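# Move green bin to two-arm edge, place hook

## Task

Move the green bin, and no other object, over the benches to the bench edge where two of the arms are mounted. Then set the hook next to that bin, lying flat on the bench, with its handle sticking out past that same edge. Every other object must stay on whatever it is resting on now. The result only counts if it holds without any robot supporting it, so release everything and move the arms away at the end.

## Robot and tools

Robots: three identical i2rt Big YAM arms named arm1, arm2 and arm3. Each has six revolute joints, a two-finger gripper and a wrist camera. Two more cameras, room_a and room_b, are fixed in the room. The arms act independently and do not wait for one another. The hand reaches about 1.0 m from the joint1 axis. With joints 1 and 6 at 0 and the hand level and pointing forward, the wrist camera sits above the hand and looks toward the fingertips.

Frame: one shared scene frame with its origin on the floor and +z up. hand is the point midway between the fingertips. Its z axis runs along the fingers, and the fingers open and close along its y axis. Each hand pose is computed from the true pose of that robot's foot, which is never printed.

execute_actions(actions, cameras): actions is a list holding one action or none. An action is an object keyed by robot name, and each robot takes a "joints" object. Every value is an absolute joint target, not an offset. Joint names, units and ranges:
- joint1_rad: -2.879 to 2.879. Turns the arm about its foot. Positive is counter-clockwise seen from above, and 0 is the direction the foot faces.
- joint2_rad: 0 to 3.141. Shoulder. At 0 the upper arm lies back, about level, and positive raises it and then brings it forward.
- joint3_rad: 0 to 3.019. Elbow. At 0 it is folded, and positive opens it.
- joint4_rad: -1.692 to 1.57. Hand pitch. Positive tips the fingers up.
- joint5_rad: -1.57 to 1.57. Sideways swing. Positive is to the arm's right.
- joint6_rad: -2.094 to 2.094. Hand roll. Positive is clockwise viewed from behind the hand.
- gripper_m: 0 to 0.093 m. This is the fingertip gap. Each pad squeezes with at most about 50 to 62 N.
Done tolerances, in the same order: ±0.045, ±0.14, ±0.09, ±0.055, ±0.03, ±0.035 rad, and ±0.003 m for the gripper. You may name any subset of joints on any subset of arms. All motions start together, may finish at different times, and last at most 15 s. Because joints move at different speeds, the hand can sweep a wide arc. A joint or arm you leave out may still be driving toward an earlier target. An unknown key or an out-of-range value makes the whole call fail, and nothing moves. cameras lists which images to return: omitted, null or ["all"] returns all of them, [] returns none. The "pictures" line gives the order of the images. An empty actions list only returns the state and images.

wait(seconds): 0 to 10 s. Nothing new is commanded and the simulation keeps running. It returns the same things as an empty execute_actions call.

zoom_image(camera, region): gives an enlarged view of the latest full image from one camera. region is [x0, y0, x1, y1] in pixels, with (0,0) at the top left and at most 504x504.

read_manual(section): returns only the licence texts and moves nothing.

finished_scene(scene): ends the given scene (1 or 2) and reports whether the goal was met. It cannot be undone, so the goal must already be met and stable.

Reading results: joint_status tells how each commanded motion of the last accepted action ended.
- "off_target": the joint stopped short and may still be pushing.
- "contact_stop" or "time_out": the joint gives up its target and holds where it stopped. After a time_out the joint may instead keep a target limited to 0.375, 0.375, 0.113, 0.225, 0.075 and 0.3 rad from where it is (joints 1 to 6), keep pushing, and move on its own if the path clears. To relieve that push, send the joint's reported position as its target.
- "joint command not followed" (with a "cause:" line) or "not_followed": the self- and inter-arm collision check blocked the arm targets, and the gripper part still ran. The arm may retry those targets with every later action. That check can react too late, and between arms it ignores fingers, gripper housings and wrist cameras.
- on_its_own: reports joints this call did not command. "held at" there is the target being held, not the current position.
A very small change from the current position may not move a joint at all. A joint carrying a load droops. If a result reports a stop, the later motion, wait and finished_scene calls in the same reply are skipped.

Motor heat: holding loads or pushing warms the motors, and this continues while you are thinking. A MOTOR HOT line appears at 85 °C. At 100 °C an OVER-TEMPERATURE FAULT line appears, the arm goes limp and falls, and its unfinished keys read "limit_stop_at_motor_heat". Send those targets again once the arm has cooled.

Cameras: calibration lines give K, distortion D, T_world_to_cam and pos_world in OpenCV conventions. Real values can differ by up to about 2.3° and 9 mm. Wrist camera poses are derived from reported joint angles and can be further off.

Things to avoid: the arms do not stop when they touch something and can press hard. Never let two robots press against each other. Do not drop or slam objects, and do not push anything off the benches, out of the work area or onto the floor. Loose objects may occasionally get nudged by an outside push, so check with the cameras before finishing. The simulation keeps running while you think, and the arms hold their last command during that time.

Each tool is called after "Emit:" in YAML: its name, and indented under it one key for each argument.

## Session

Emit:
execute_actions:
  actions: []

Scene clock: 0.00 s.
Motor temperatures (°C, as the motors report them): arm1=[22 26 32 23 23 23] | arm2=[24 29 31 23 23 25] | arm3=[25 31 28 25 23 23]
arm1.joint_positions: joint1_rad=-0.095 joint2_rad=+0.384 joint3_rad=+1.477 joint4_rad=-1.201 joint5_rad=+0.065 joint6_rad=+0.696 gripper_m=+0.094
arm1.joint_status: not commanded
arm1.hand: x=-0.2685 y=-0.6973 z=+1.4247 quat_wxyz=(-0.384, +0.193, -0.718, -0.547) (m; scene frame)
arm2.joint_positions: joint1_rad=+0.056 joint2_rad=+0.374 joint3_rad=+1.537 joint4_rad=-1.229 joint5_rad=+0.092 joint6_rad=+0.652 gripper_m=+0.094
arm2.joint_status: not commanded
arm2.hand: x=+0.6246 y=-0.6987 z=+1.4445 quat_wxyz=(-0.270, +0.353, -0.638, -0.629) (m; scene frame)
arm3.joint_positions: joint1_rad=+0.913 joint2_rad=+0.477 joint3_rad=+1.623 joint4_rad=-1.260 joint5_rad=+0.032 joint6_rad=-0.053 gripper_m=+0.094
arm3.joint_status: not commanded
arm3.hand: x=-0.1946 y=+1.5235 z=+1.4502 quat_wxyz=(-0.626, -0.198, -0.723, +0.215) (m; scene frame)
pictures: arm1_cam_wrist, arm2_cam_wrist, arm3_cam_wrist, room_a, room_b
camera_calibration (this result's frames):
arm1_cam_wrist: T_world_to_cam=[[0.687787, -0.342608, -0.639976, 0.853526], [-0.721384, -0.420913, -0.549943, 0.307709], [-0.080959, 0.839912, -0.53665, 1.45377], [0, 0, 0, 1]] pos_world=[-0.247371, -0.799094, 1.49562]
arm2_cam_wrist: T_world_to_cam=[[0.789306, 0.0433103, -0.612471, 0.417739], [-0.431435, -0.670629, -0.603424, 0.679324], [-0.436875, 0.740527, -0.510646, 1.65308], [0, 0, 0, 1]] pos_world=[0.685551, -0.786671, 1.50991]
arm3_cam_wrist: T_world_to_cam=[[-0.56132, -0.825065, 0.0647143, 1.05218], [-0.587832, 0.342434, -0.732934, 0.432072], [0.582558, -0.449451, -0.677215, 1.90482], [0, 0, 0, 1]] pos_world=[-0.265071, 1.57628, 1.53856]
Images, in order (width x height): arm1_cam_wrist 504x504, arm2_cam_wrist 504x504, arm3_cam_wrist 504x504, room_a 504x504, room_b 504x504.

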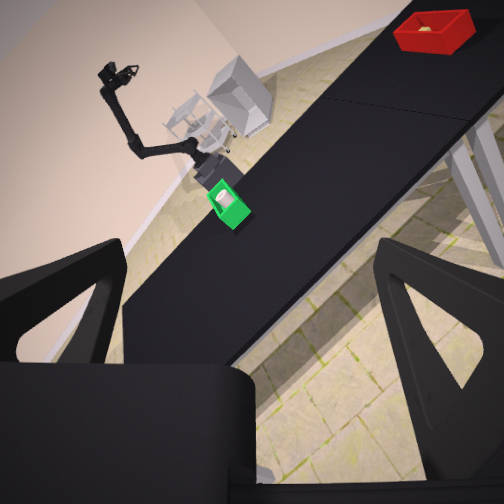

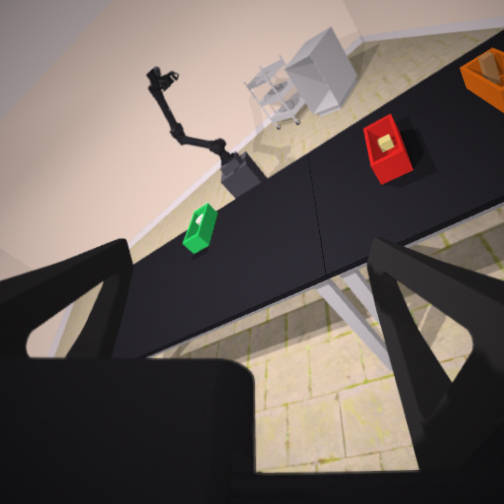

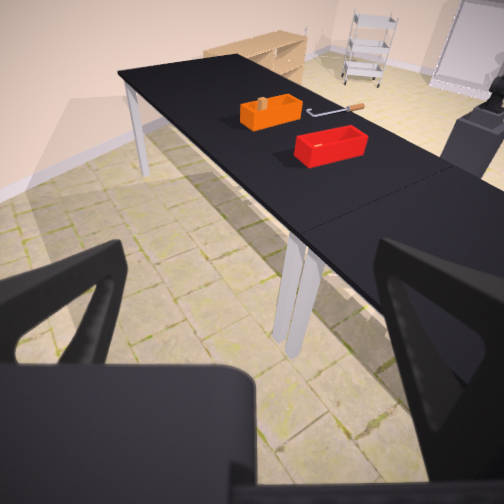

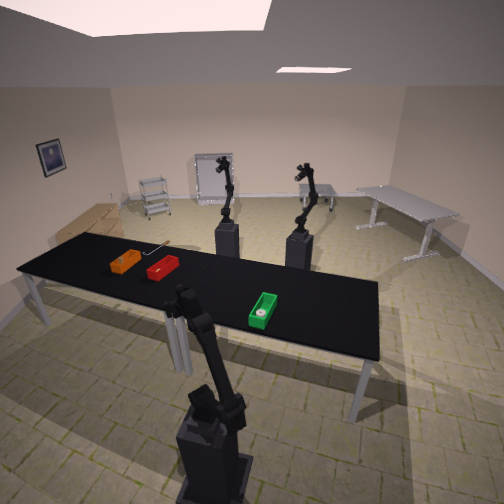

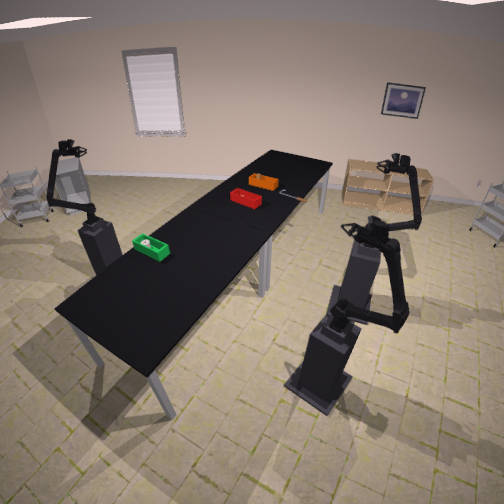

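Emit:
zoom_image:
  camera: "room_b"
  region: [210, 160, 330, 240]

Emit:
zoom_image:
  camera: "room_a"
  region: [100, 230, 290, 340]

Emit:
zoom_image:
  camera: "room_b"
  region: [120, 210, 210, 270]

Region (210, 160, 330, 240) of room_b's 504x504 image, scaled by 4.200, with more detail than that image has.

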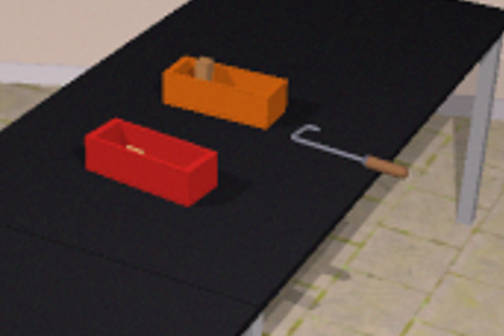

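Region (100, 230, 290, 340) of room_a's 504x504 image, scaled by 2.653, with more detail than that image has; it fills the top 292 rows of this view, and the rest is white.

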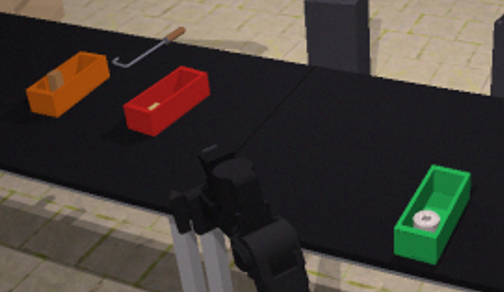

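Region (120, 210, 210, 270) of room_b's 504x504 image, scaled by 5.600, with more detail than that image has.

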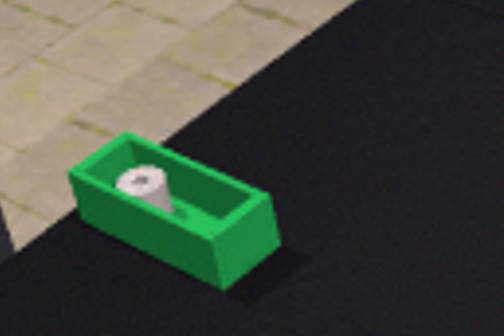

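Emit:
execute_actions:
  actions:
    - {"arm2":{"joints":{"joint1_rad":-0.79,"joint2_rad":2.34,"joint3_rad":1.31,"joint4_rad":1.06,"joint5_rad":-0.468,"joint6_rad":0}},"arm3":{"joints":{"joint1_rad":-0.153,"joint2_rad":2.086,"joint3_rad":0.908,"joint4_rad":1.2,"joint5_rad":0,"joint6_rad":0,"gripper_m":0.08}},"arm1":{"joints":{"joint1_rad":0.1,"joint2_rad":1.5,"joint3_rad":0.65,"joint4_rad":0.88,"joint5_rad":-0.79,"joint6_rad":0}}}
  cameras: ["arm2_cam_wrist","arm3_cam_wrist"]

Scene clock: 45.83 s.
Motor temperatures (°C, as the motors report them): arm1=[22 26 34 23 23 23] | arm2=[24 29 32 23 23 25] | arm3=[25 30 30 25 23 23]
arm1.joint_positions: joint1_rad=+0.090 joint2_rad=+1.500 joint3_rad=+0.642 joint4_rad=+0.862 joint5_rad=-0.787 joint6_rad=+0.012 gripper_m=+0.094
arm1.joint_status: all done
arm1.hand: x=-0.3853 y=-0.2861 z=+1.0039 quat_wxyz=(-0.300, +0.635, -0.304, -0.644) (m; scene frame)
arm2.joint_positions: joint1_rad=-0.797 joint2_rad=+2.332 joint3_rad=+1.304 joint4_rad=+1.034 joint5_rad=-0.465 joint6_rad=+0.012 gripper_m=+0.094
arm2.joint_status: all done
arm2.hand: x=+1.0226 y=-0.1452 z=+0.8060 quat_wxyz=(-0.543, +0.440, -0.551, -0.456) (m; scene frame)
arm3.joint_positions: joint1_rad=-0.159 joint2_rad=+2.081 joint3_rad=+0.905 joint4_rad=+1.173 joint5_rad=+0.001 joint6_rad=-0.007 gripper_m=+0.080
arm3.joint_status: all done
arm3.hand: x=-0.3424 y=+0.9343 z=+0.8416 quat_wxyz=(-0.478, -0.512, -0.489, +0.520) (m; scene frame)
pictures: arm2_cam_wrist, arm3_cam_wrist
camera_calibration (this result's frames):
arm2_cam_wrist: T_world_to_cam=[[0.980807, -0.193432, -0.0245113, -1.01553], [-0.132027, -0.566363, -0.813512, 0.715215], [0.143477, 0.801135, -0.581031, 0.563081], [0, 0, 0, 1]] pos_world=[1.00968, -0.242469, 0.884112]
arm3_cam_wrist: T_world_to_cam=[[-0.997083, 0.0737995, 0.0194633, -0.428487], [0.0273578, 0.583653, -0.811542, 0.152281], [-0.0712513, -0.808643, -0.58397, 1.34721], [0, 0, 0, 1]] pos_world=[-0.335413, 1.03215, 0.91865]
Images, in order (width x height): arm2_cam_wrist 504x504, arm3_cam_wrist 504x504.

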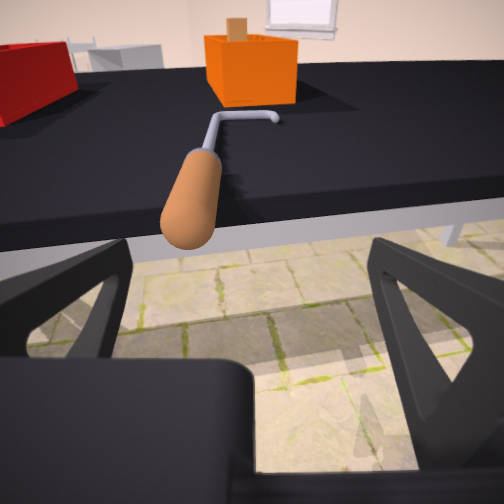

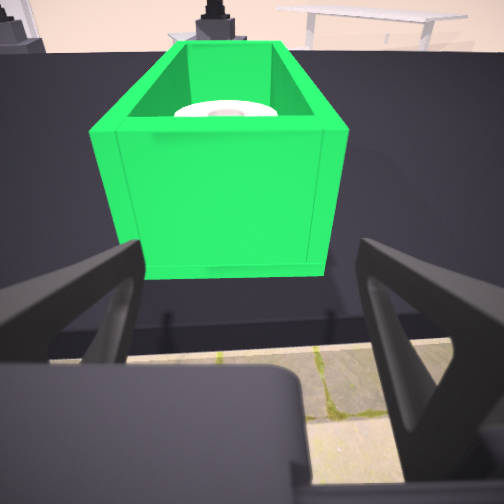

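Emit:
execute_actions:
  actions:
    - {"arm2":{"joints":{"joint1_rad":-0.712,"joint2_rad":2.455,"joint3_rad":1.605,"joint4_rad":0.862,"joint5_rad":-0.422}},"arm3":{"joints":{"joint1_rad":-0.125,"joint2_rad":2.21,"joint3_rad":1.21,"joint4_rad":1.01}}}
  cameras: ["arm2_cam_wrist","arm3_cam_wrist"]

Scene clock: 64.87 s.
Motor temperatures (°C, as the motors report them): arm1=[22 26 34 23 23 23] | arm2=[24 31 32 23 23 25] | arm3=[25 31 29 25 23 23]
arm1.joint_positions: joint1_rad=+0.090 joint2_rad=+1.500 joint3_rad=+0.642 joint4_rad=+0.862 joint5_rad=-0.787 joint6_rad=+0.012 gripper_m=+0.094
arm1.joint_status: not commanded
arm1.hand: x=-0.3853 y=-0.2861 z=+1.0039 quat_wxyz=(-0.300, +0.635, -0.304, -0.644) (m; scene frame)
arm2.joint_positions: joint1_rad=-0.706 joint2_rad=+2.438 joint3_rad=+1.575 joint4_rad=+0.880 joint5_rad=-0.424 joint6_rad=+0.012 gripper_m=+0.094
arm2.joint_status: all done
arm2.hand: x=+1.0088 y=-0.0501 z=+0.8116 quat_wxyz=(-0.535, +0.453, -0.536, -0.471) (m; scene frame)
arm3.joint_positions: joint1_rad=-0.138 joint2_rad=+2.206 joint3_rad=+1.186 joint4_rad=+1.029 joint5_rad=-0.001 joint6_rad=-0.006 gripper_m=+0.080
arm3.joint_status: all done
arm3.hand: x=-0.3325 y=+0.8455 z=+0.8387 quat_wxyz=(-0.487, -0.504, -0.491, +0.518) (m; scene frame)
pictures: arm2_cam_wrist, arm3_cam_wrist
camera_calibration (this result's frames):
arm2_cam_wrist: T_world_to_cam=[[0.989412, -0.143752, -0.0199615, -0.993335], [-0.0985185, -0.564255, -0.819702, 0.743152], [0.106571, 0.812989, -0.572443, 0.522973], [0, 0, 0, 1]] pos_world=[1.0003, -0.148639, 0.888707]
arm3_cam_wrist: T_world_to_cam=[[-0.998477, 0.0517998, 0.0190039, -0.393499], [0.0142412, 0.574699, -0.818241, 0.210338], [-0.0533062, -0.816724, -0.574561, 1.27927], [0, 0, 0, 1]] pos_world=[-0.327702, 0.944312, 0.914603]
Images, in order (width x height): arm2_cam_wrist 504x504, arm3_cam_wrist 504x504.

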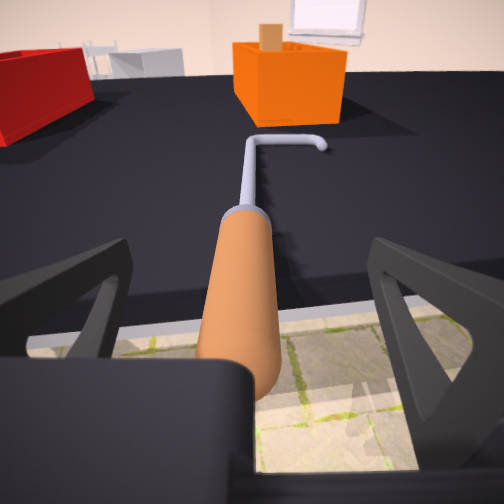

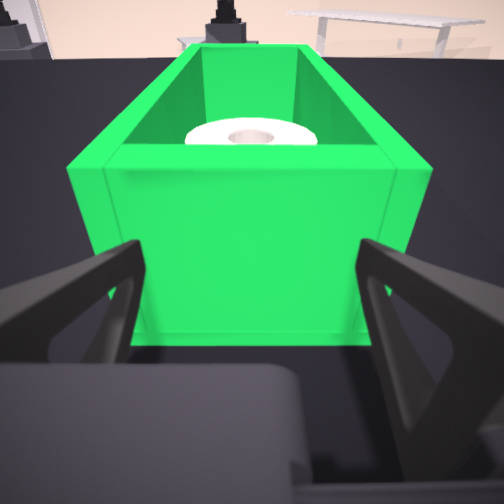

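Emit:
execute_actions:
  actions:
    - {"arm2":{"joints":{"joint2_rad":2.478,"gripper_m":0.042}},"arm3":{"joints":{"joint2_rad":2.30,"joint3_rad":1.42,"joint4_rad":0.89}}}
  cameras: ["arm2_cam_wrist"]

Scene clock: 72.57 s.
Motor temperatures (°C, as the motors report them): arm1=[22 26 34 23 23 23] | arm2=[24 32 33 23 23 25] | arm3=[25 32 30 25 23 23]
arm1.joint_positions: joint1_rad=+0.090 joint2_rad=+1.500 joint3_rad=+0.642 joint4_rad=+0.862 joint5_rad=-0.787 joint6_rad=+0.012 gripper_m=+0.094
arm1.joint_status: not commanded
arm1.hand: x=-0.3853 y=-0.2861 z=+1.0039 quat_wxyz=(-0.300, +0.635, -0.304, -0.644) (m; scene frame)
arm2.joint_positions: joint1_rad=-0.706 joint2_rad=+2.438 joint3_rad=+1.575 joint4_rad=+0.880 joint5_rad=-0.424 joint6_rad=+0.012 gripper_m=+0.042
arm2.joint_status: all done
arm2.hand: x=+1.0088 y=-0.0501 z=+0.8116 quat_wxyz=(-0.536, +0.453, -0.536, -0.470) (m; scene frame)
arm3.joint_positions: joint1_rad=-0.138 joint2_rad=+2.284 joint3_rad=+1.387 joint4_rad=+0.909 joint5_rad=-0.001 joint6_rad=-0.006 gripper_m=+0.080
arm3.joint_status: all done
arm3.hand: x=-0.3350 y=+0.7876 z=+0.8435 quat_wxyz=(-0.487, -0.503, -0.491, +0.518) (m; scene frame)
pictures: arm2_cam_wrist
camera_calibration (this result's frames):
arm2_cam_wrist: T_world_to_cam=[[0.989419, -0.14376, -0.0195801, -0.993651], [-0.0982128, -0.5643, -0.819707, 0.742846], [0.106792, 0.812957, -0.572448, 0.522753], [0, 0, 0, 1]] pos_world=[1.00027, -0.148634, 0.88871]
Images, in order (width x height): arm2_cam_wrist 504x504.

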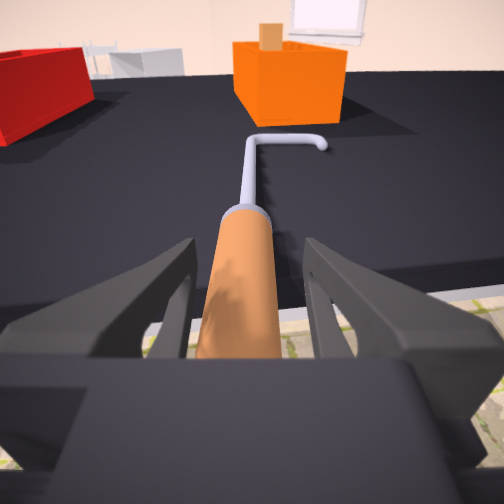

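Emit:
execute_actions:
  actions:
    - {"arm2":{"joints":{"joint2_rad":2.45,"joint4_rad":0.795}},"arm3":{"joints":{"joint2_rad":2.39,"joint3_rad":1.63,"joint4_rad":0.77}}}
  cameras: []

Emit:
execute_actions:
  actions:
    - {"arm2":{"joints":{"gripper_m":0.0}},"arm3":{"joints":{"joint2_rad":2.5,"joint3_rad":1.84,"joint4_rad":0.67}}}
  cameras: ["arm2_cam_wrist","arm3_cam_wrist"]

Scene clock: 80.63 s.
Motor temperatures (°C, as the motors report them): arm1=[22 26 34 23 23 23] | arm2=[24 32 33 23 23 25] | arm3=[25 32 31 25 23 23]
arm1.joint_positions: joint1_rad=+0.090 joint2_rad=+1.500 joint3_rad=+0.642 joint4_rad=+0.862 joint5_rad=-0.787 joint6_rad=+0.012 gripper_m=+0.094
arm1.joint_status: not commanded
arm1.hand: x=-0.3853 y=-0.2861 z=+1.0039 quat_wxyz=(-0.300, +0.635, -0.304, -0.644) (m; scene frame)
arm2.joint_positions: joint1_rad=-0.706 joint2_rad=+2.438 joint3_rad=+1.575 joint4_rad=+0.815 joint5_rad=-0.424 joint6_rad=+0.012 gripper_m=+0.042
arm2.joint_status: all done
arm2.hand: x=+1.0084 y=-0.0502 z=+0.7964 quat_wxyz=(-0.513, +0.459, -0.558, -0.464) (m; scene frame)
arm3.joint_positions: joint1_rad=-0.138 joint2_rad=+2.374 joint3_rad=+1.592 joint4_rad=+0.789 joint5_rad=-0.001 joint6_rad=-0.006 gripper_m=+0.080
arm3.joint_status: all done
arm3.hand: x=-0.3374 y=+0.7344 z=+0.8442 quat_wxyz=(-0.486, -0.504, -0.492, +0.517) (m; scene frame)
pictures: none
No camera images: the call's "cameras" was empty. Leave "cameras" out to get every camera's image.

Scene clock: 81.63 s.
Motor temperatures (°C, as the motors report them): arm1=[22 26 34 23 23 23] | arm2=[24 32 33 23 23 25] | arm3=[25 32 31 25 23 23]
arm1.joint_positions: joint1_rad=+0.090 joint2_rad=+1.500 joint3_rad=+0.642 joint4_rad=+0.862 joint5_rad=-0.787 joint6_rad=+0.012 gripper_m=+0.094
arm1.joint_status: not commanded
arm1.hand: x=-0.3853 y=-0.2861 z=+1.0039 quat_wxyz=(-0.300, +0.635, -0.304, -0.644) (m; scene frame)
arm2.joint_positions: joint1_rad=-0.706 joint2_rad=+2.438 joint3_rad=+1.575 joint4_rad=+0.814 joint5_rad=-0.423 joint6_rad=+0.010 gripper_m=+0.029
arm2.joint_status: gripper_m off_target (ended at +0.029, target +0.000)
arm2.hand: x=+1.0085 y=-0.0503 z=+0.7963 quat_wxyz=(-0.513, +0.459, -0.558, -0.463) (m; scene frame)
arm3.joint_positions: joint1_rad=-0.138 joint2_rad=+2.479 joint3_rad=+1.795 joint4_rad=+0.689 joint5_rad=-0.001 joint6_rad=-0.006 gripper_m=+0.080
arm3.joint_status: all done
arm3.hand: x=-0.3395 y=+0.6886 z=+0.8369 quat_wxyz=(-0.486, -0.505, -0.492, +0.517) (m; scene frame)
pictures: arm2_cam_wrist, arm3_cam_wrist
camera_calibration (this result's frames):
arm2_cam_wrist: T_world_to_cam=[[0.988311, -0.14543, -0.0457391, -0.971887], [-0.125852, -0.608949, -0.783162, 0.72677], [0.0860425, 0.779764, -0.620133, 0.571451], [0, 0, 0, 1]] pos_world=[1.00282, -0.144373, 0.879101]
arm3_cam_wrist: T_world_to_cam=[[-0.998477, 0.0517741, 0.0190327, -0.392306], [0.0144062, 0.577812, -0.816043, 0.295228], [-0.0532472, -0.814526, -0.577678, 1.15086], [0, 0, 0, 1]] pos_world=[-0.334682, 0.787132, 0.913213]
Images, in order (width x height): arm2_cam_wrist 504x504, arm3_cam_wrist 504x504.

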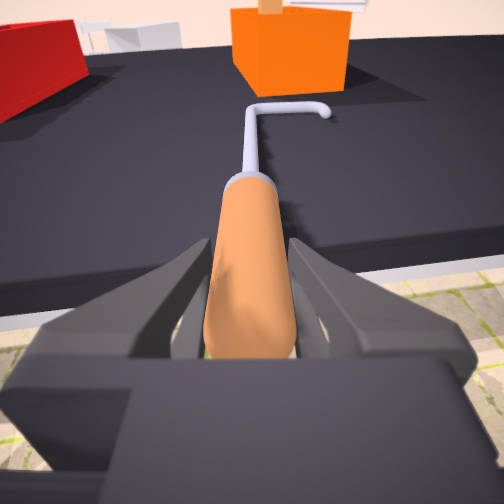

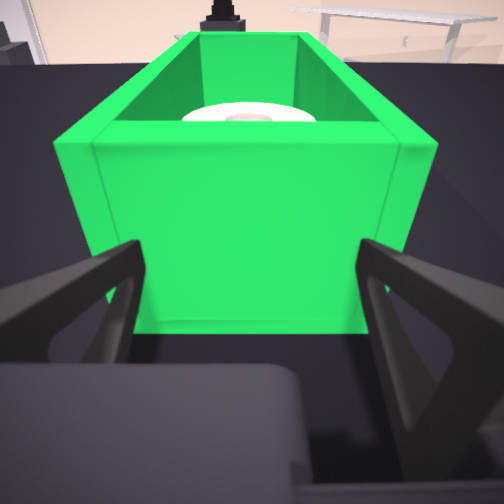

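Emit:
execute_actions:
  actions:
    - {"arm2":{"joints":{"joint1_rad":-0.5,"joint2_rad":2.1,"joint3_rad":1.015,"joint4_rad":1.11,"joint5_rad":-0.37}},"arm3":{"joints":{"joint2_rad":2.61,"joint3_rad":2.07,"joint4_rad":0.545}}}
  cameras: ["arm2_cam_wrist"]

Scene clock: 105.30 s.
Motor temperatures (°C, as the motors report them): arm1=[22 26 34 23 23 23] | arm2=[24 33 34 23 23 25] | arm3=[25 34 35 25 23 23]
arm1.joint_positions: joint1_rad=+0.090 joint2_rad=+1.500 joint3_rad=+0.642 joint4_rad=+0.862 joint5_rad=-0.787 joint6_rad=+0.012 gripper_m=+0.094
arm1.joint_status: not commanded
arm1.hand: x=-0.3853 y=-0.2861 z=+1.0039 quat_wxyz=(-0.300, +0.635, -0.304, -0.644) (m; scene frame)
arm2.joint_positions: joint1_rad=-0.489 joint2_rad=+2.093 joint3_rad=+1.011 joint4_rad=+1.083 joint5_rad=-0.374 joint6_rad=+0.010 gripper_m=+0.029
arm2.joint_status: all done
arm2.hand: x=+0.7966 y=-0.1270 z=+0.8648 quat_wxyz=(-0.490, +0.497, -0.501, -0.512) (m; scene frame)
arm3.joint_positions: joint1_rad=-0.138 joint2_rad=+2.590 joint3_rad=+2.024 joint4_rad=+0.564 joint5_rad=-0.001 joint6_rad=-0.006 gripper_m=+0.080
arm3.joint_status: all done
arm3.hand: x=-0.3415 y=+0.6445 z=+0.8332 quat_wxyz=(-0.484, -0.507, -0.494, +0.515) (m; scene frame)
pictures: arm2_cam_wrist
camera_calibration (this result's frames):
arm2_cam_wrist: T_world_to_cam=[[0.999446, 0.0219492, -0.0250373, -0.775969], [-0.00754749, -0.583038, -0.81241, 0.641304], [-0.0324294, 0.812149, -0.582549, 0.757939], [0, 0, 0, 1]] pos_world=[0.804959, -0.224623, 0.94311]
Images, in order (width x height): arm2_cam_wrist 504x504.

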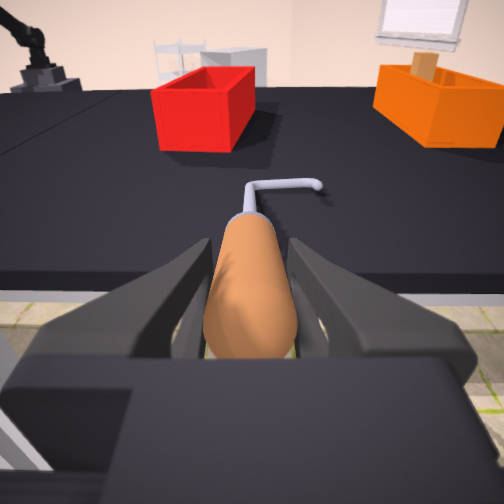

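Emit:
execute_actions:
  actions:
    - {"arm2":{"joints":{"joint1_rad":0.2,"joint2_rad":2.18,"joint3_rad":1.24,"joint4_rad":0.98,"joint5_rad":0.3}},"arm3":{"joints":{"joint2_rad":2.735,"joint3_rad":2.34,"joint4_rad":0.405}}}
  cameras: ["arm2_cam_wrist"]

Scene clock: 112.63 s.
Motor temperatures (°C, as the motors report them): arm1=[22 26 34 23 23 23] | arm2=[24 32 34 23 23 25] | arm3=[25 35 36 25 23 23]
arm1.joint_positions: joint1_rad=+0.090 joint2_rad=+1.500 joint3_rad=+0.642 joint4_rad=+0.862 joint5_rad=-0.787 joint6_rad=+0.012 gripper_m=+0.094
arm1.joint_status: not commanded
arm1.hand: x=-0.3853 y=-0.2861 z=+1.0039 quat_wxyz=(-0.300, +0.635, -0.304, -0.644) (m; scene frame)
arm2.joint_positions: joint1_rad=+0.196 joint2_rad=+2.171 joint3_rad=+1.207 joint4_rad=+0.981 joint5_rad=+0.301 joint6_rad=+0.005 gripper_m=+0.029
arm2.joint_status: all done
arm2.hand: x=+0.4237 y=-0.0652 z=+0.8772 quat_wxyz=(-0.491, +0.496, -0.494, -0.518) (m; scene frame)
arm3.joint_positions: joint1_rad=-0.138 joint2_rad=+2.710 joint3_rad=+2.293 joint4_rad=+0.424 joint5_rad=-0.001 joint6_rad=-0.001 gripper_m=+0.080
arm3.joint_status: all done
arm3.hand: x=-0.3431 y=+0.6035 z=+0.8412 quat_wxyz=(-0.488, -0.506, -0.491, +0.516) (m; scene frame)
pictures: arm2_cam_wrist
camera_calibration (this result's frames):
arm2_cam_wrist: T_world_to_cam=[[0.999142, 0.0327469, -0.0253443, -0.403189], [-0.00210726, -0.571048, -0.820914, 0.690558], [-0.0413552, 0.820263, -0.570489, 0.696637], [0, 0, 0, 1]] pos_world=[0.433108, -0.16388, 0.954094]
Images, in order (width x height): arm2_cam_wrist 504x504.

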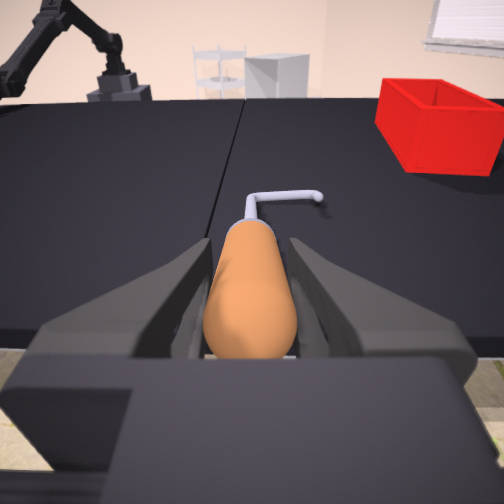

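Emit:
execute_actions:
  actions:
    - {"arm2":{"joints":{"joint1_rad":0.55,"joint2_rad":2.45,"joint3_rad":1.76,"joint4_rad":0.805,"joint5_rad":0.688}},"arm3":{"joints":{"joint2_rad":2.885,"joint3_rad":2.66,"joint4_rad":0.25}}}
  cameras: ["arm2_cam_wrist"]

Scene clock: 121.27 s.
Motor temperatures (°C, as the motors report them): arm1=[22 26 34 23 23 23] | arm2=[24 33 34 23 23 25] | arm3=[25 35 37 25 23 23]
arm1.joint_positions: joint1_rad=+0.090 joint2_rad=+1.500 joint3_rad=+0.642 joint4_rad=+0.862 joint5_rad=-0.787 joint6_rad=+0.012 gripper_m=+0.094
arm1.joint_status: not commanded
arm1.hand: x=-0.3853 y=-0.2861 z=+1.0039 quat_wxyz=(-0.300, +0.635, -0.304, -0.644) (m; scene frame)
arm2.joint_positions: joint1_rad=+0.549 joint2_rad=+2.455 joint3_rad=+1.711 joint4_rad=+0.808 joint5_rad=+0.688 joint6_rad=+0.005 gripper_m=+0.029
arm2.joint_status: all done
arm2.hand: x=+0.1685 y=-0.0643 z=+0.8589 quat_wxyz=(-0.499, +0.470, -0.503, -0.527) (m; scene frame)
arm3.joint_positions: joint1_rad=-0.138 joint2_rad=+2.861 joint3_rad=+2.612 joint4_rad=+0.269 joint5_rad=-0.001 joint6_rad=+0.001 gripper_m=+0.080
arm3.joint_status: all done
arm3.hand: x=-0.3444 y=+0.5723 z=+0.8477 quat_wxyz=(-0.491, -0.503, -0.487, +0.518) (m; scene frame)
pictures: arm2_cam_wrist
camera_calibration (this result's frames):
arm2_cam_wrist: T_world_to_cam=[[0.998164, 0.000421959, -0.0605753, -0.12039], [-0.0506546, -0.54259, -0.838469, 0.70059], [-0.0332214, 0.839997, -0.541572, 0.649928], [0, 0, 0, 1]] pos_world=[0.177248, -0.165753, 0.932113]
Images, in order (width x height): arm2_cam_wrist 504x504.

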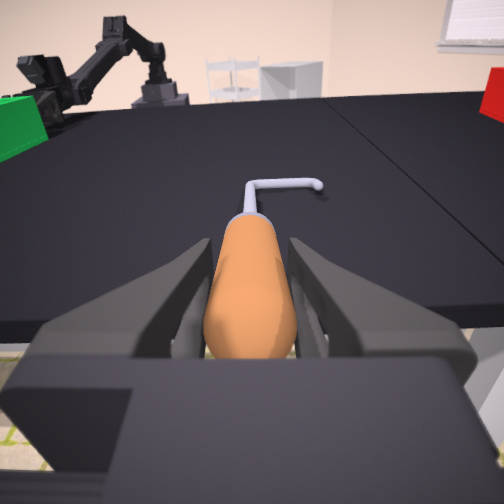

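Emit:
execute_actions:
  actions:
    - {"arm2":{"joints":{"joint2_rad":2.525}},"arm3":{"joints":{"joint2_rad":2.68,"joint3_rad":2.3,"joint4_rad":0.44}}}
  cameras: ["arm2_cam_wrist"]

Scene clock: 127.00 s.
Motor temperatures (°C, as the motors report them): arm1=[22 26 34 23 23 23] | arm2=[24 33 35 23 23 25] | arm3=[25 36 37 25 23 23]
arm1.joint_positions: joint1_rad=+0.090 joint2_rad=+1.500 joint3_rad=+0.642 joint4_rad=+0.862 joint5_rad=-0.787 joint6_rad=+0.012 gripper_m=+0.094
arm1.joint_status: not commanded
arm1.hand: x=-0.3853 y=-0.2861 z=+1.0039 quat_wxyz=(-0.300, +0.635, -0.304, -0.644) (m; scene frame)
arm2.joint_positions: joint1_rad=+0.549 joint2_rad=+2.502 joint3_rad=+1.712 joint4_rad=+0.808 joint5_rad=+0.687 joint6_rad=+0.004 gripper_m=+0.029
arm2.joint_status: all done
arm2.hand: x=+0.1699 y=-0.0667 z=+0.8211 quat_wxyz=(-0.497, +0.487, -0.504, -0.511) (m; scene frame)
arm3.joint_positions: joint1_rad=-0.138 joint2_rad=+2.648 joint3_rad=+2.306 joint4_rad=+0.421 joint5_rad=-0.001 joint6_rad=+0.001 gripper_m=+0.080
arm3.joint_status: all done
arm3.hand: x=-0.3425 y=+0.6003 z=+0.9083 quat_wxyz=(-0.505, -0.487, -0.472, +0.533) (m; scene frame)
pictures: arm2_cam_wrist
camera_calibration (this result's frames):
arm2_cam_wrist: T_world_to_cam=[[0.999502, -0.0000077853, -0.0315516, -0.148152], [-0.0258889, -0.571812, -0.819976, 0.646347], [-0.0180352, 0.820385, -0.571528, 0.652309], [0, 0, 0, 1]] pos_world=[0.176576, -0.165556, 0.898127]
Images, in order (width x height): arm2_cam_wrist 504x504.

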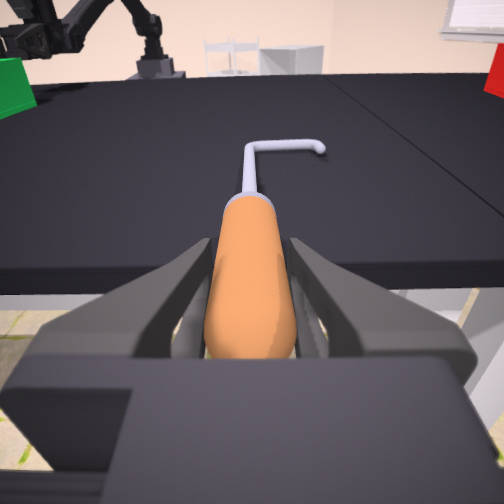

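Emit:
execute_actions:
  actions:
    - {"arm2":{"joints":{"joint4_rad":0.71,"joint6_rad":0.04}},"arm3":{"joints":{"joint2_rad":2.4,"joint3_rad":2.1,"joint4_rad":0.3}}}
  cameras: []

Emit:
execute_actions:
  actions:
    - {"arm2":{"joints":{"gripper_m":0.093,"joint2_rad":2.5,"joint3_rad":1.72}}}
  cameras: ["arm2_cam_wrist"]

Emit:
execute_actions:
  actions:
    - {"arm2":{"joints":{"joint2_rad":2.35,"joint3_rad":1.62}},"arm3":{"joints":{"joint2_rad":2.0,"joint3_rad":1.7,"joint4_rad":0.2}}}
  cameras: []

Emit:
execute_actions:
  actions:
    - {"arm2":{"joints":{"joint1_rad":-0.4,"joint2_rad":1.5,"joint3_rad":0.9,"joint4_rad":0.6,"joint5_rad":0}},"arm1":{"joints":{"joint1_rad":-0.3,"joint2_rad":2.0,"joint3_rad":1.2}}}
  cameras: ["room_b"]

Scene clock: 137.43 s.
Motor temperatures (°C, as the motors report them): arm1=[22 26 34 23 23 23] | arm2=[24 33 35 23 23 25] | arm3=[25 36 35 25 23 23]
arm1.joint_positions: joint1_rad=+0.090 joint2_rad=+1.500 joint3_rad=+0.642 joint4_rad=+0.862 joint5_rad=-0.787 joint6_rad=+0.012 gripper_m=+0.094
arm1.joint_status: not commanded
arm1.hand: x=-0.3853 y=-0.2861 z=+1.0039 quat_wxyz=(-0.300, +0.635, -0.304, -0.644) (m; scene frame)
arm2.joint_positions: joint1_rad=+0.549 joint2_rad=+2.502 joint3_rad=+1.714 joint4_rad=+0.733 joint5_rad=+0.687 joint6_rad=+0.029 gripper_m=+0.029
arm2.joint_status: all done
arm2.hand: x=+0.1696 y=-0.0667 z=+0.8062 quat_wxyz=(-0.489, +0.507, -0.513, -0.491) (m; scene frame)
arm3.joint_positions: joint1_rad=-0.138 joint2_rad=+2.370 joint3_rad=+2.097 joint4_rad=+0.314 joint5_rad=-0.001 joint6_rad=+0.001 gripper_m=+0.080
arm3.joint_status: all done
arm3.hand: x=-0.3394 y=+0.6386 z=+1.0204 quat_wxyz=(-0.497, -0.497, -0.482, +0.524) (m; scene frame)
pictures: none
No camera images: the call's "cameras" was empty. Leave "cameras" out to get every camera's image.

Scene clock: 138.13 s.
Motor temperatures (°C, as the motors report them): arm1=[22 26 34 23 23 23] | arm2=[24 33 35 23 23 25] | arm3=[25 36 35 25 23 23]
arm1.joint_positions: joint1_rad=+0.090 joint2_rad=+1.500 joint3_rad=+0.642 joint4_rad=+0.862 joint5_rad=-0.787 joint6_rad=+0.012 gripper_m=+0.094
arm1.joint_status: not commanded
arm1.hand: x=-0.3853 y=-0.2861 z=+1.0039 quat_wxyz=(-0.300, +0.635, -0.304, -0.644) (m; scene frame)
arm2.joint_positions: joint1_rad=+0.549 joint2_rad=+2.502 joint3_rad=+1.714 joint4_rad=+0.729 joint5_rad=+0.687 joint6_rad=+0.029 gripper_m=+0.093
arm2.joint_status: all done
arm2.hand: x=+0.1696 y=-0.0667 z=+0.8054 quat_wxyz=(-0.488, +0.508, -0.513, -0.490) (m; scene frame)
arm3.joint_positions: joint1_rad=-0.138 joint2_rad=+2.370 joint3_rad=+2.097 joint4_rad=+0.314 joint5_rad=-0.001 joint6_rad=+0.001 gripper_m=+0.080
arm3.joint_status: not commanded
arm3.hand: x=-0.3394 y=+0.6386 z=+1.0204 quat_wxyz=(-0.497, -0.497, -0.482, +0.524) (m; scene frame)
pictures: arm2_cam_wrist
camera_calibration (this result's frames):
arm2_cam_wrist: T_world_to_cam=[[0.999971, -0.000370108, -0.00760422, -0.167759], [-0.00619468, -0.620188, -0.784429, 0.598213], [-0.00442572, 0.784453, -0.620172, 0.677736], [0, 0, 0, 1]] pos_world=[0.17446, -0.16071, 0.888292]
Images, in order (width x height): arm2_cam_wrist 504x504.

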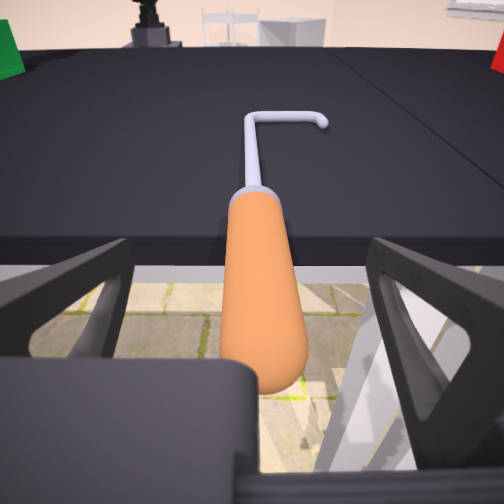

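Scene clock: 139.70 s.
Motor temperatures (°C, as the motors report them): arm1=[22 26 34 23 23 23] | arm2=[24 34 35 23 23 25] | arm3=[25 36 35 25 23 23]
arm1.joint_positions: joint1_rad=+0.090 joint2_rad=+1.500 joint3_rad=+0.642 joint4_rad=+0.862 joint5_rad=-0.787 joint6_rad=+0.012 gripper_m=+0.094
arm1.joint_status: not commanded
arm1.hand: x=-0.3853 y=-0.2861 z=+1.0039 quat_wxyz=(-0.300, +0.635, -0.304, -0.644) (m; scene frame)
arm2.joint_positions: joint1_rad=+0.549 joint2_rad=+2.336 joint3_rad=+1.619 joint4_rad=+0.724 joint5_rad=+0.687 joint6_rad=+0.029 gripper_m=+0.093
arm2.joint_status: all done
arm2.hand: x=+0.1797 y=-0.0778 z=+0.8932 quat_wxyz=(-0.491, +0.485, -0.511, -0.513) (m; scene frame)
arm3.joint_positions: joint1_rad=-0.138 joint2_rad=+1.978 joint3_rad=+1.706 joint4_rad=+0.214 joint5_rad=-0.001 joint6_rad=+0.001 gripper_m=+0.080
arm3.joint_status: all done
arm3.hand: x=-0.3337 y=+0.7452 z=+1.1014 quat_wxyz=(-0.472, -0.523, -0.506, +0.498) (m; scene frame)
pictures: none
No camera images: the call's "cameras" was empty. Leave "cameras" out to get every camera's image.

Scene clock: 141.20 s.
Motor temperatures (°C, as the motors report them): arm1=[22 26 34 23 23 23] | arm2=[24 33 35 23 23 25] | arm3=[25 36 35 25 23 23]
arm1.joint_positions: joint1_rad=-0.310 joint2_rad=+2.009 joint3_rad=+1.146 joint4_rad=+0.865 joint5_rad=-0.789 joint6_rad=+0.010 gripper_m=+0.094
arm1.joint_status: all done
arm1.hand: x=-0.0930 y=-0.1414 z=+0.9323 quat_wxyz=(-0.420, +0.562, -0.425, -0.572) (m; scene frame)
arm2.joint_positions: joint1_rad=-0.384 joint2_rad=+1.485 joint3_rad=+0.908 joint4_rad=+0.612 joint5_rad=+0.003 joint6_rad=+0.031 gripper_m=+0.093
arm2.joint_status: all done
arm2.hand: x=+0.7754 y=-0.1863 z=+1.0911 quat_wxyz=(-0.558, +0.413, -0.559, -0.453) (m; scene frame)
arm3.joint_positions: joint1_rad=-0.138 joint2_rad=+1.978 joint3_rad=+1.706 joint4_rad=+0.214 joint5_rad=-0.001 joint6_rad=+0.001 gripper_m=+0.080
arm3.joint_status: not commanded
arm3.hand: x=-0.3337 y=+0.7452 z=+1.1014 quat_wxyz=(-0.472, -0.523, -0.506, +0.498) (m; scene frame)
pictures: room_b
Images, in order (width x height): room_b 504x504.

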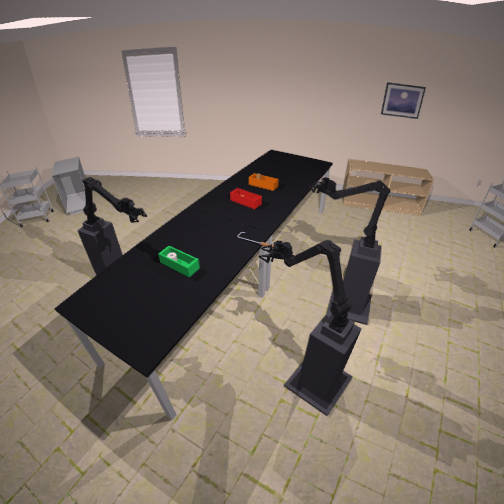

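Emit:
execute_actions:
  actions:
    - {"arm1":{"joints":{"joint1_rad":-0.518,"joint2_rad":2.44,"joint3_rad":1.93,"joint4_rad":0.7,"joint5_rad":-0.712}},"arm2":{"joints":{"joint1_rad":-0.6,"joint6_rad":0}}}
  cameras: []

Emit:
execute_actions:
  actions:
    - {"arm1":{"joints":{"joint2_rad":2.575}}}
  cameras: ["arm1_cam_wrist"]

Scene clock: 150.27 s.
Motor temperatures (°C, as the motors report them): arm1=[22 27 36 23 23 23] | arm2=[24 32 35 23 23 25] | arm3=[25 35 34 25 23 23]
arm1.joint_positions: joint1_rad=-0.521 joint2_rad=+2.442 joint3_rad=+1.882 joint4_rad=+0.697 joint5_rad=-0.711 joint6_rad=+0.010 gripper_m=+0.094
arm1.joint_status: all done
arm1.hand: x=+0.1745 y=-0.0621 z=+0.9238 quat_wxyz=(-0.544, +0.491, -0.453, -0.508) (m; scene frame)
arm2.joint_positions: joint1_rad=-0.612 joint2_rad=+1.485 joint3_rad=+0.908 joint4_rad=+0.612 joint5_rad=+0.001 joint6_rad=+0.012 gripper_m=+0.093
arm2.joint_status: all done
arm2.hand: x=+0.9076 y=-0.2368 z=+1.0891 quat_wxyz=(-0.609, +0.353, -0.600, -0.381) (m; scene frame)
arm3.joint_positions: joint1_rad=-0.138 joint2_rad=+1.978 joint3_rad=+1.706 joint4_rad=+0.214 joint5_rad=-0.001 joint6_rad=+0.001 gripper_m=+0.080
arm3.joint_status: not commanded
arm3.hand: x=-0.3337 y=+0.7452 z=+1.1014 quat_wxyz=(-0.472, -0.523, -0.506, +0.498) (m; scene frame)
pictures: none
No camera images: the call's "cameras" was empty. Leave "cameras" out to get every camera's image.

Scene clock: 151.47 s.
Motor temperatures (°C, as the motors report them): arm1=[22 27 36 23 23 23] | arm2=[24 32 35 23 23 25] | arm3=[25 35 34 25 23 23]
arm1.joint_positions: joint1_rad=-0.521 joint2_rad=+2.599 joint3_rad=+1.891 joint4_rad=+0.697 joint5_rad=-0.711 joint6_rad=+0.010 gripper_m=+0.094
arm1.joint_status: all done
arm1.hand: x=+0.1700 y=-0.0660 z=+0.7934 quat_wxyz=(-0.493, +0.496, -0.506, -0.505) (m; scene frame)
arm2.joint_positions: joint1_rad=-0.612 joint2_rad=+1.485 joint3_rad=+0.908 joint4_rad=+0.612 joint5_rad=+0.001 joint6_rad=+0.012 gripper_m=+0.093
arm2.joint_status: not commanded
arm2.hand: x=+0.9076 y=-0.2368 z=+1.0891 quat_wxyz=(-0.609, +0.353, -0.600, -0.381) (m; scene frame)
arm3.joint_positions: joint1_rad=-0.138 joint2_rad=+1.978 joint3_rad=+1.706 joint4_rad=+0.214 joint5_rad=-0.001 joint6_rad=+0.001 gripper_m=+0.080
arm3.joint_status: not commanded
arm3.hand: x=-0.3337 y=+0.7452 z=+1.1014 quat_wxyz=(-0.472, -0.523, -0.506, +0.498) (m; scene frame)
pictures: arm1_cam_wrist
camera_calibration (this result's frames):
arm1_cam_wrist: T_world_to_cam=[[0.999447, -0.0173268, -0.0283652, -0.152582], [-0.0331432, -0.584113, -0.810996, 0.621894], [-0.00251653, 0.811488, -0.584364, 0.642882], [0, 0, 0, 1]] pos_world=[0.174727, -0.161078, 0.875703]
Images, in order (width x height): arm1_cam_wrist 504x504.

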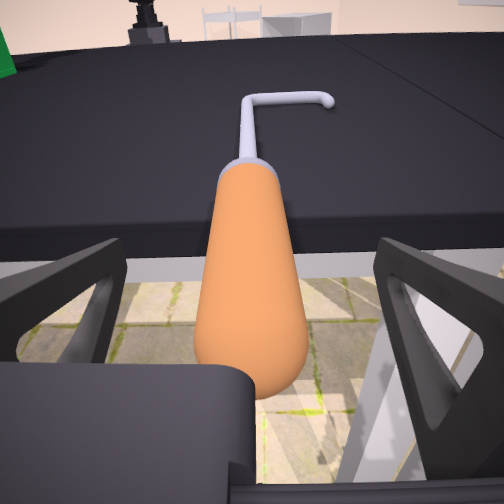

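Emit:
execute_actions:
  actions:
    - {"arm1":{"joints":{"joint4_rad":0.755,"gripper_m":0.0}}}
  cameras: ["arm1_cam_wrist"]

Scene clock: 157.73 s.
Motor temperatures (°C, as the motors report them): arm1=[22 28 37 23 23 23] | arm2=[24 32 34 23 23 25] | arm3=[25 35 34 25 23 23]
arm1.joint_positions: joint1_rad=-0.521 joint2_rad=+2.599 joint3_rad=+1.891 joint4_rad=+0.733 joint5_rad=-0.711 joint6_rad=+0.009 gripper_m=+0.029
arm1.joint_status: gripper_m off_target (ended at +0.029, target +0.000); the others done
arm1.hand: x=+0.1700 y=-0.0661 z=+0.8008 quat_wxyz=(-0.506, +0.495, -0.493, -0.506) (m; scene frame)
arm2.joint_positions: joint1_rad=-0.612 joint2_rad=+1.485 joint3_rad=+0.908 joint4_rad=+0.612 joint5_rad=+0.001 joint6_rad=+0.012 gripper_m=+0.093
arm2.joint_status: not commanded
arm2.hand: x=+0.9076 y=-0.2368 z=+1.0891 quat_wxyz=(-0.609, +0.353, -0.600, -0.381) (m; scene frame)
arm3.joint_positions: joint1_rad=-0.138 joint2_rad=+1.978 joint3_rad=+1.706 joint4_rad=+0.214 joint5_rad=-0.001 joint6_rad=+0.001 gripper_m=+0.080
arm3.joint_status: not commanded
arm3.hand: x=-0.3337 y=+0.7452 z=+1.1014 quat_wxyz=(-0.472, -0.523, -0.506, +0.498) (m; scene frame)
pictures: arm1_cam_wrist
camera_calibration (this result's frames):
arm1_cam_wrist: T_world_to_cam=[[0.99985, -0.0167498, -0.00445815, -0.171497], [-0.0130968, -0.561595, -0.827309, 0.639002], [0.0113536, 0.827243, -0.56173, 0.627814], [0, 0, 0, 1]] pos_world=[0.172712, -0.163367, 0.880549]
Images, in order (width x height): arm1_cam_wrist 504x504.

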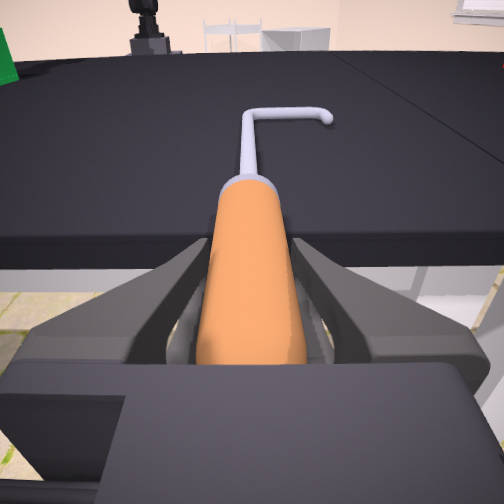

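Emit:
execute_actions:
  actions:
    - {"arm1":{"joints":{"joint2_rad":2.46,"joint4_rad":0.63,"joint6_rad":1.59}},"arm2":{"joints":{"joint1_rad":-0.3,"joint2_rad":1.2,"joint3_rad":0.8,"joint4_rad":0.46,"joint5_rad":-0.9}}}
  cameras: ["arm1_cam_wrist"]

Scene clock: 166.93 s.
Motor temperatures (°C, as the motors report them): arm1=[22 30 37 23 23 23] | arm2=[24 31 34 23 23 25] | arm3=[25 35 34 25 23 23]
arm1.joint_positions: joint1_rad=-0.521 joint2_rad=+2.493 joint3_rad=+1.891 joint4_rad=+0.612 joint5_rad=-0.709 joint6_rad=+1.566 gripper_m=+0.029
arm1.joint_status: all done
arm1.hand: x=+0.1760 y=-0.0601 z=+0.8673 quat_wxyz=(-0.002, +0.002, -0.703, -0.711) (m; scene frame)
arm2.joint_positions: joint1_rad=-0.292 joint2_rad=+1.179 joint3_rad=+0.792 joint4_rad=+0.474 joint5_rad=-0.897 joint6_rad=+0.011 gripper_m=+0.093
arm2.joint_status: all done
arm2.hand: x=+0.5640 y=-0.3003 z=+1.1576 quat_wxyz=(-0.310, +0.632, -0.261, -0.661) (m; scene frame)
arm3.joint_positions: joint1_rad=-0.138 joint2_rad=+1.978 joint3_rad=+1.706 joint4_rad=+0.214 joint5_rad=-0.001 joint6_rad=+0.001 gripper_m=+0.080
arm3.joint_status: not commanded
arm3.hand: x=-0.3337 y=+0.7452 z=+1.1014 quat_wxyz=(-0.472, -0.523, -0.506, +0.498) (m; scene frame)
pictures: arm1_cam_wrist
camera_calibration (this result's frames):
arm1_cam_wrist: T_world_to_cam=[[-0.000410502, -0.00716369, -0.999974, 0.862942], [-0.814473, -0.580185, 0.00449072, 0.115946], [-0.580202, 0.814453, -0.00559646, 0.281174], [0, 0, 0, 1]] pos_world=[0.257926, -0.155551, 0.863973]
Images, in order (width x height): arm1_cam_wrist 504x504.

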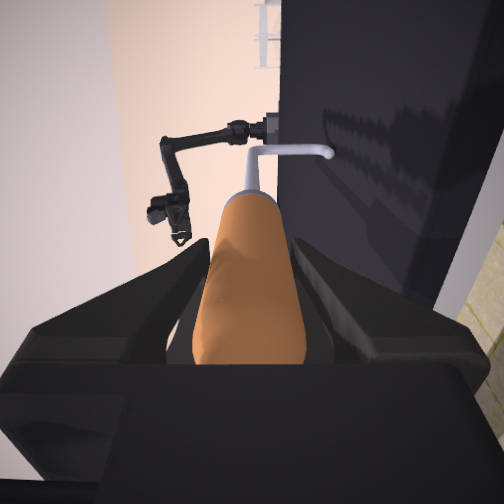

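Emit:
execute_actions:
  actions:
    - {"arm1":{"joints":{"joint1_rad":0.275,"joint2_rad":2.16,"joint3_rad":1.79,"joint4_rad":0.5,"joint5_rad":0.29}},"arm2":{"joints":{"joint1_rad":0.3}}}
  cameras: ["arm1_cam_wrist","arm2_cam_wrist","arm3_cam_wrist"]

Scene clock: 179.53 s.
Motor temperatures (°C, as the motors report them): arm1=[22 31 38 23 23 23] | arm2=[24 31 35 23 23 25] | arm3=[24 35 34 25 23 23]
arm1.joint_positions: joint1_rad=+0.274 joint2_rad=+2.203 joint3_rad=+1.762 joint4_rad=+0.470 joint5_rad=+0.290 joint6_rad=+1.573 gripper_m=+0.029
arm1.joint_status: all done
arm1.hand: x=-0.3408 y=+0.0818 z=+1.0194 quat_wxyz=(-0.067, -0.077, -0.692, -0.714) (m; scene frame)
arm2.joint_positions: joint1_rad=+0.293 joint2_rad=+1.181 joint3_rad=+0.792 joint4_rad=+0.474 joint5_rad=-0.899 joint6_rad=+0.011 gripper_m=+0.093
arm2.joint_status: all done
arm2.hand: x=+0.3029 y=-0.4134 z=+1.1603 quat_wxyz=(-0.108, +0.680, -0.064, -0.722) (m; scene frame)
arm3.joint_positions: joint1_rad=-0.138 joint2_rad=+1.978 joint3_rad=+1.706 joint4_rad=+0.214 joint5_rad=-0.001 joint6_rad=+0.001 gripper_m=+0.080
arm3.joint_status: not commanded
arm3.hand: x=-0.3337 y=+0.7452 z=+1.1014 quat_wxyz=(-0.472, -0.523, -0.506, +0.498) (m; scene frame)
pictures: arm1_cam_wrist, arm2_cam_wrist, arm3_cam_wrist
camera_calibration (this result's frames):
arm1_cam_wrist: T_world_to_cam=[[-0.0203049, 0.0159482, -0.999667, 1.00678], [-0.915078, -0.403093, 0.0121561, -0.279883], [-0.402764, 0.91502, 0.0227786, -0.110093], [0, 0, 0, 1]] pos_world=[-0.280013, -0.0281374, 1.01236]
arm2_cam_wrist: T_world_to_cam=[[0.240421, 0.969163, 0.0540355, 0.260859], [0.525489, -0.0831494, -0.846727, 0.795685], [-0.816124, 0.231966, -0.529276, 1.08238], [0, 0, 0, 1]] pos_world=[0.402521, -0.437731, 1.23251]
arm3_cam_wrist: T_world_to_cam=[[-0.998608, 0.0513961, 0.0118612, -0.386317], [0.0230987, 0.628267, -0.777655, 0.401241], [-0.0474205, -0.776299, -0.628579, 1.37956], [0, 0, 0, 1]] pos_world=[-0.329628, 0.83872, 1.18377]
Images, in order (width x height): arm1_cam_wrist 504x504, arm2_cam_wrist 504x504, arm3_cam_wrist 504x504.

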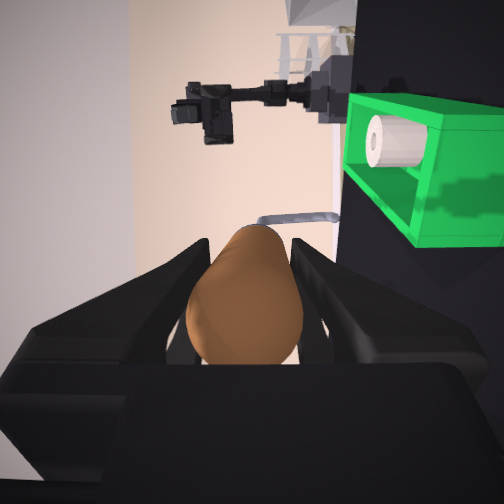

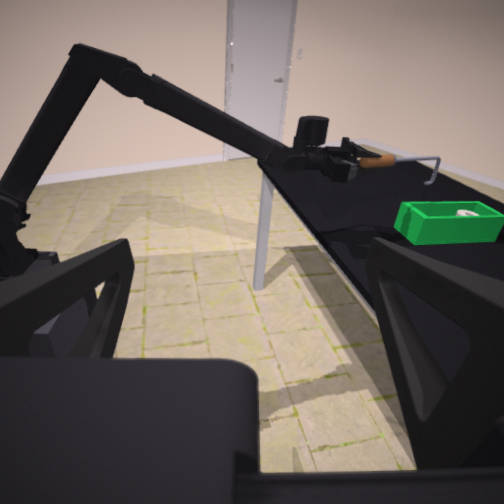

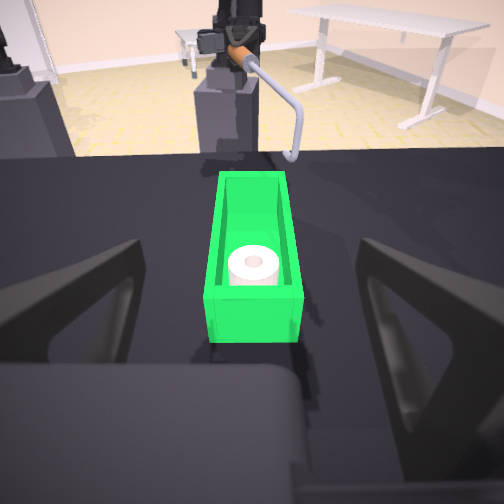

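Emit:
execute_actions:
  actions:
    - {"arm1":{"joints":{"joint1_rad":0.21,"joint2_rad":2.25,"joint3_rad":1.70,"joint4_rad":0.68}}}
  cameras: ["arm1_cam_wrist","arm2_cam_wrist","arm3_cam_wrist"]

Scene clock: 186.97 s.
Motor temperatures (°C, as the motors report them): arm1=[22 32 38 23 23 23] | arm2=[24 30 35 23 23 25] | arm3=[24 35 34 25 23 23]
arm1.joint_positions: joint1_rad=+0.202 joint2_rad=+2.319 joint3_rad=+1.663 joint4_rad=+0.626 joint5_rad=+0.290 joint6_rad=+1.575 gripper_m=+0.029
arm1.joint_status: all done
arm1.hand: x=-0.2778 y=+0.0678 z=+0.9009 quat_wxyz=(-0.095, -0.099, -0.710, -0.691) (m; scene frame)
arm2.joint_positions: joint1_rad=+0.293 joint2_rad=+1.181 joint3_rad=+0.792 joint4_rad=+0.474 joint5_rad=-0.899 joint6_rad=+0.011 gripper_m=+0.093
arm2.joint_status: not commanded
arm2.hand: x=+0.3029 y=-0.4134 z=+1.1603 quat_wxyz=(-0.108, +0.680, -0.064, -0.722) (m; scene frame)
arm3.joint_positions: joint1_rad=-0.138 joint2_rad=+1.978 joint3_rad=+1.706 joint4_rad=+0.214 joint5_rad=-0.001 joint6_rad=+0.001 gripper_m=+0.080
arm3.joint_status: not commanded
arm3.hand: x=-0.3337 y=+0.7452 z=+1.1014 quat_wxyz=(-0.472, -0.523, -0.506, +0.498) (m; scene frame)
pictures: arm1_cam_wrist, arm2_cam_wrist, arm3_cam_wrist
camera_calibration (this result's frames):
arm1_cam_wrist: T_world_to_cam=[[-0.0200204, -0.0417457, -0.998928, 0.893204], [-0.941346, -0.335835, 0.0329011, -0.257023], [-0.336848, 0.940995, -0.0325736, -0.00278498], [0, 0, 0, 1]] pos_world=[-0.225003, -0.0464091, 0.900612]
arm2_cam_wrist: T_world_to_cam=[[0.240421, 0.969163, 0.0540355, 0.260859], [0.525489, -0.0831494, -0.846727, 0.795685], [-0.816124, 0.231966, -0.529276, 1.08238], [0, 0, 0, 1]] pos_world=[0.402521, -0.437731, 1.23251]
arm3_cam_wrist: T_world_to_cam=[[-0.998608, 0.0513961, 0.0118612, -0.386317], [0.0230987, 0.628267, -0.777655, 0.401241], [-0.0474205, -0.776299, -0.628579, 1.37956], [0, 0, 0, 1]] pos_world=[-0.329628, 0.83872, 1.18377]
Images, in order (width x height): arm1_cam_wrist 504x504, arm2_cam_wrist 504x504, arm3_cam_wrist 504x504.

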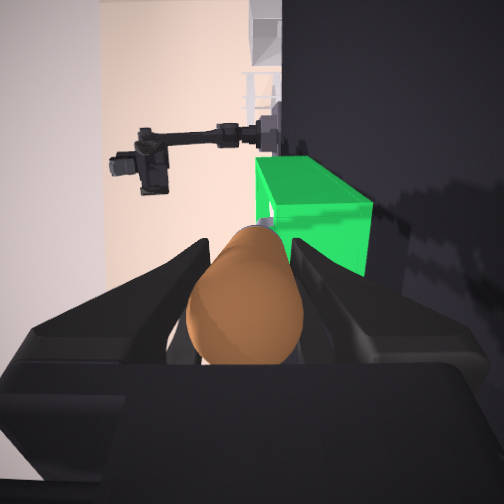

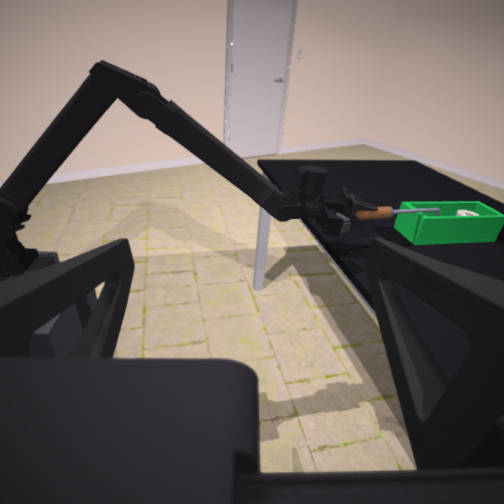

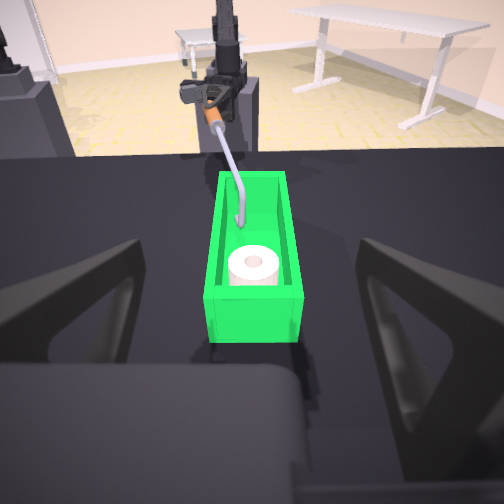

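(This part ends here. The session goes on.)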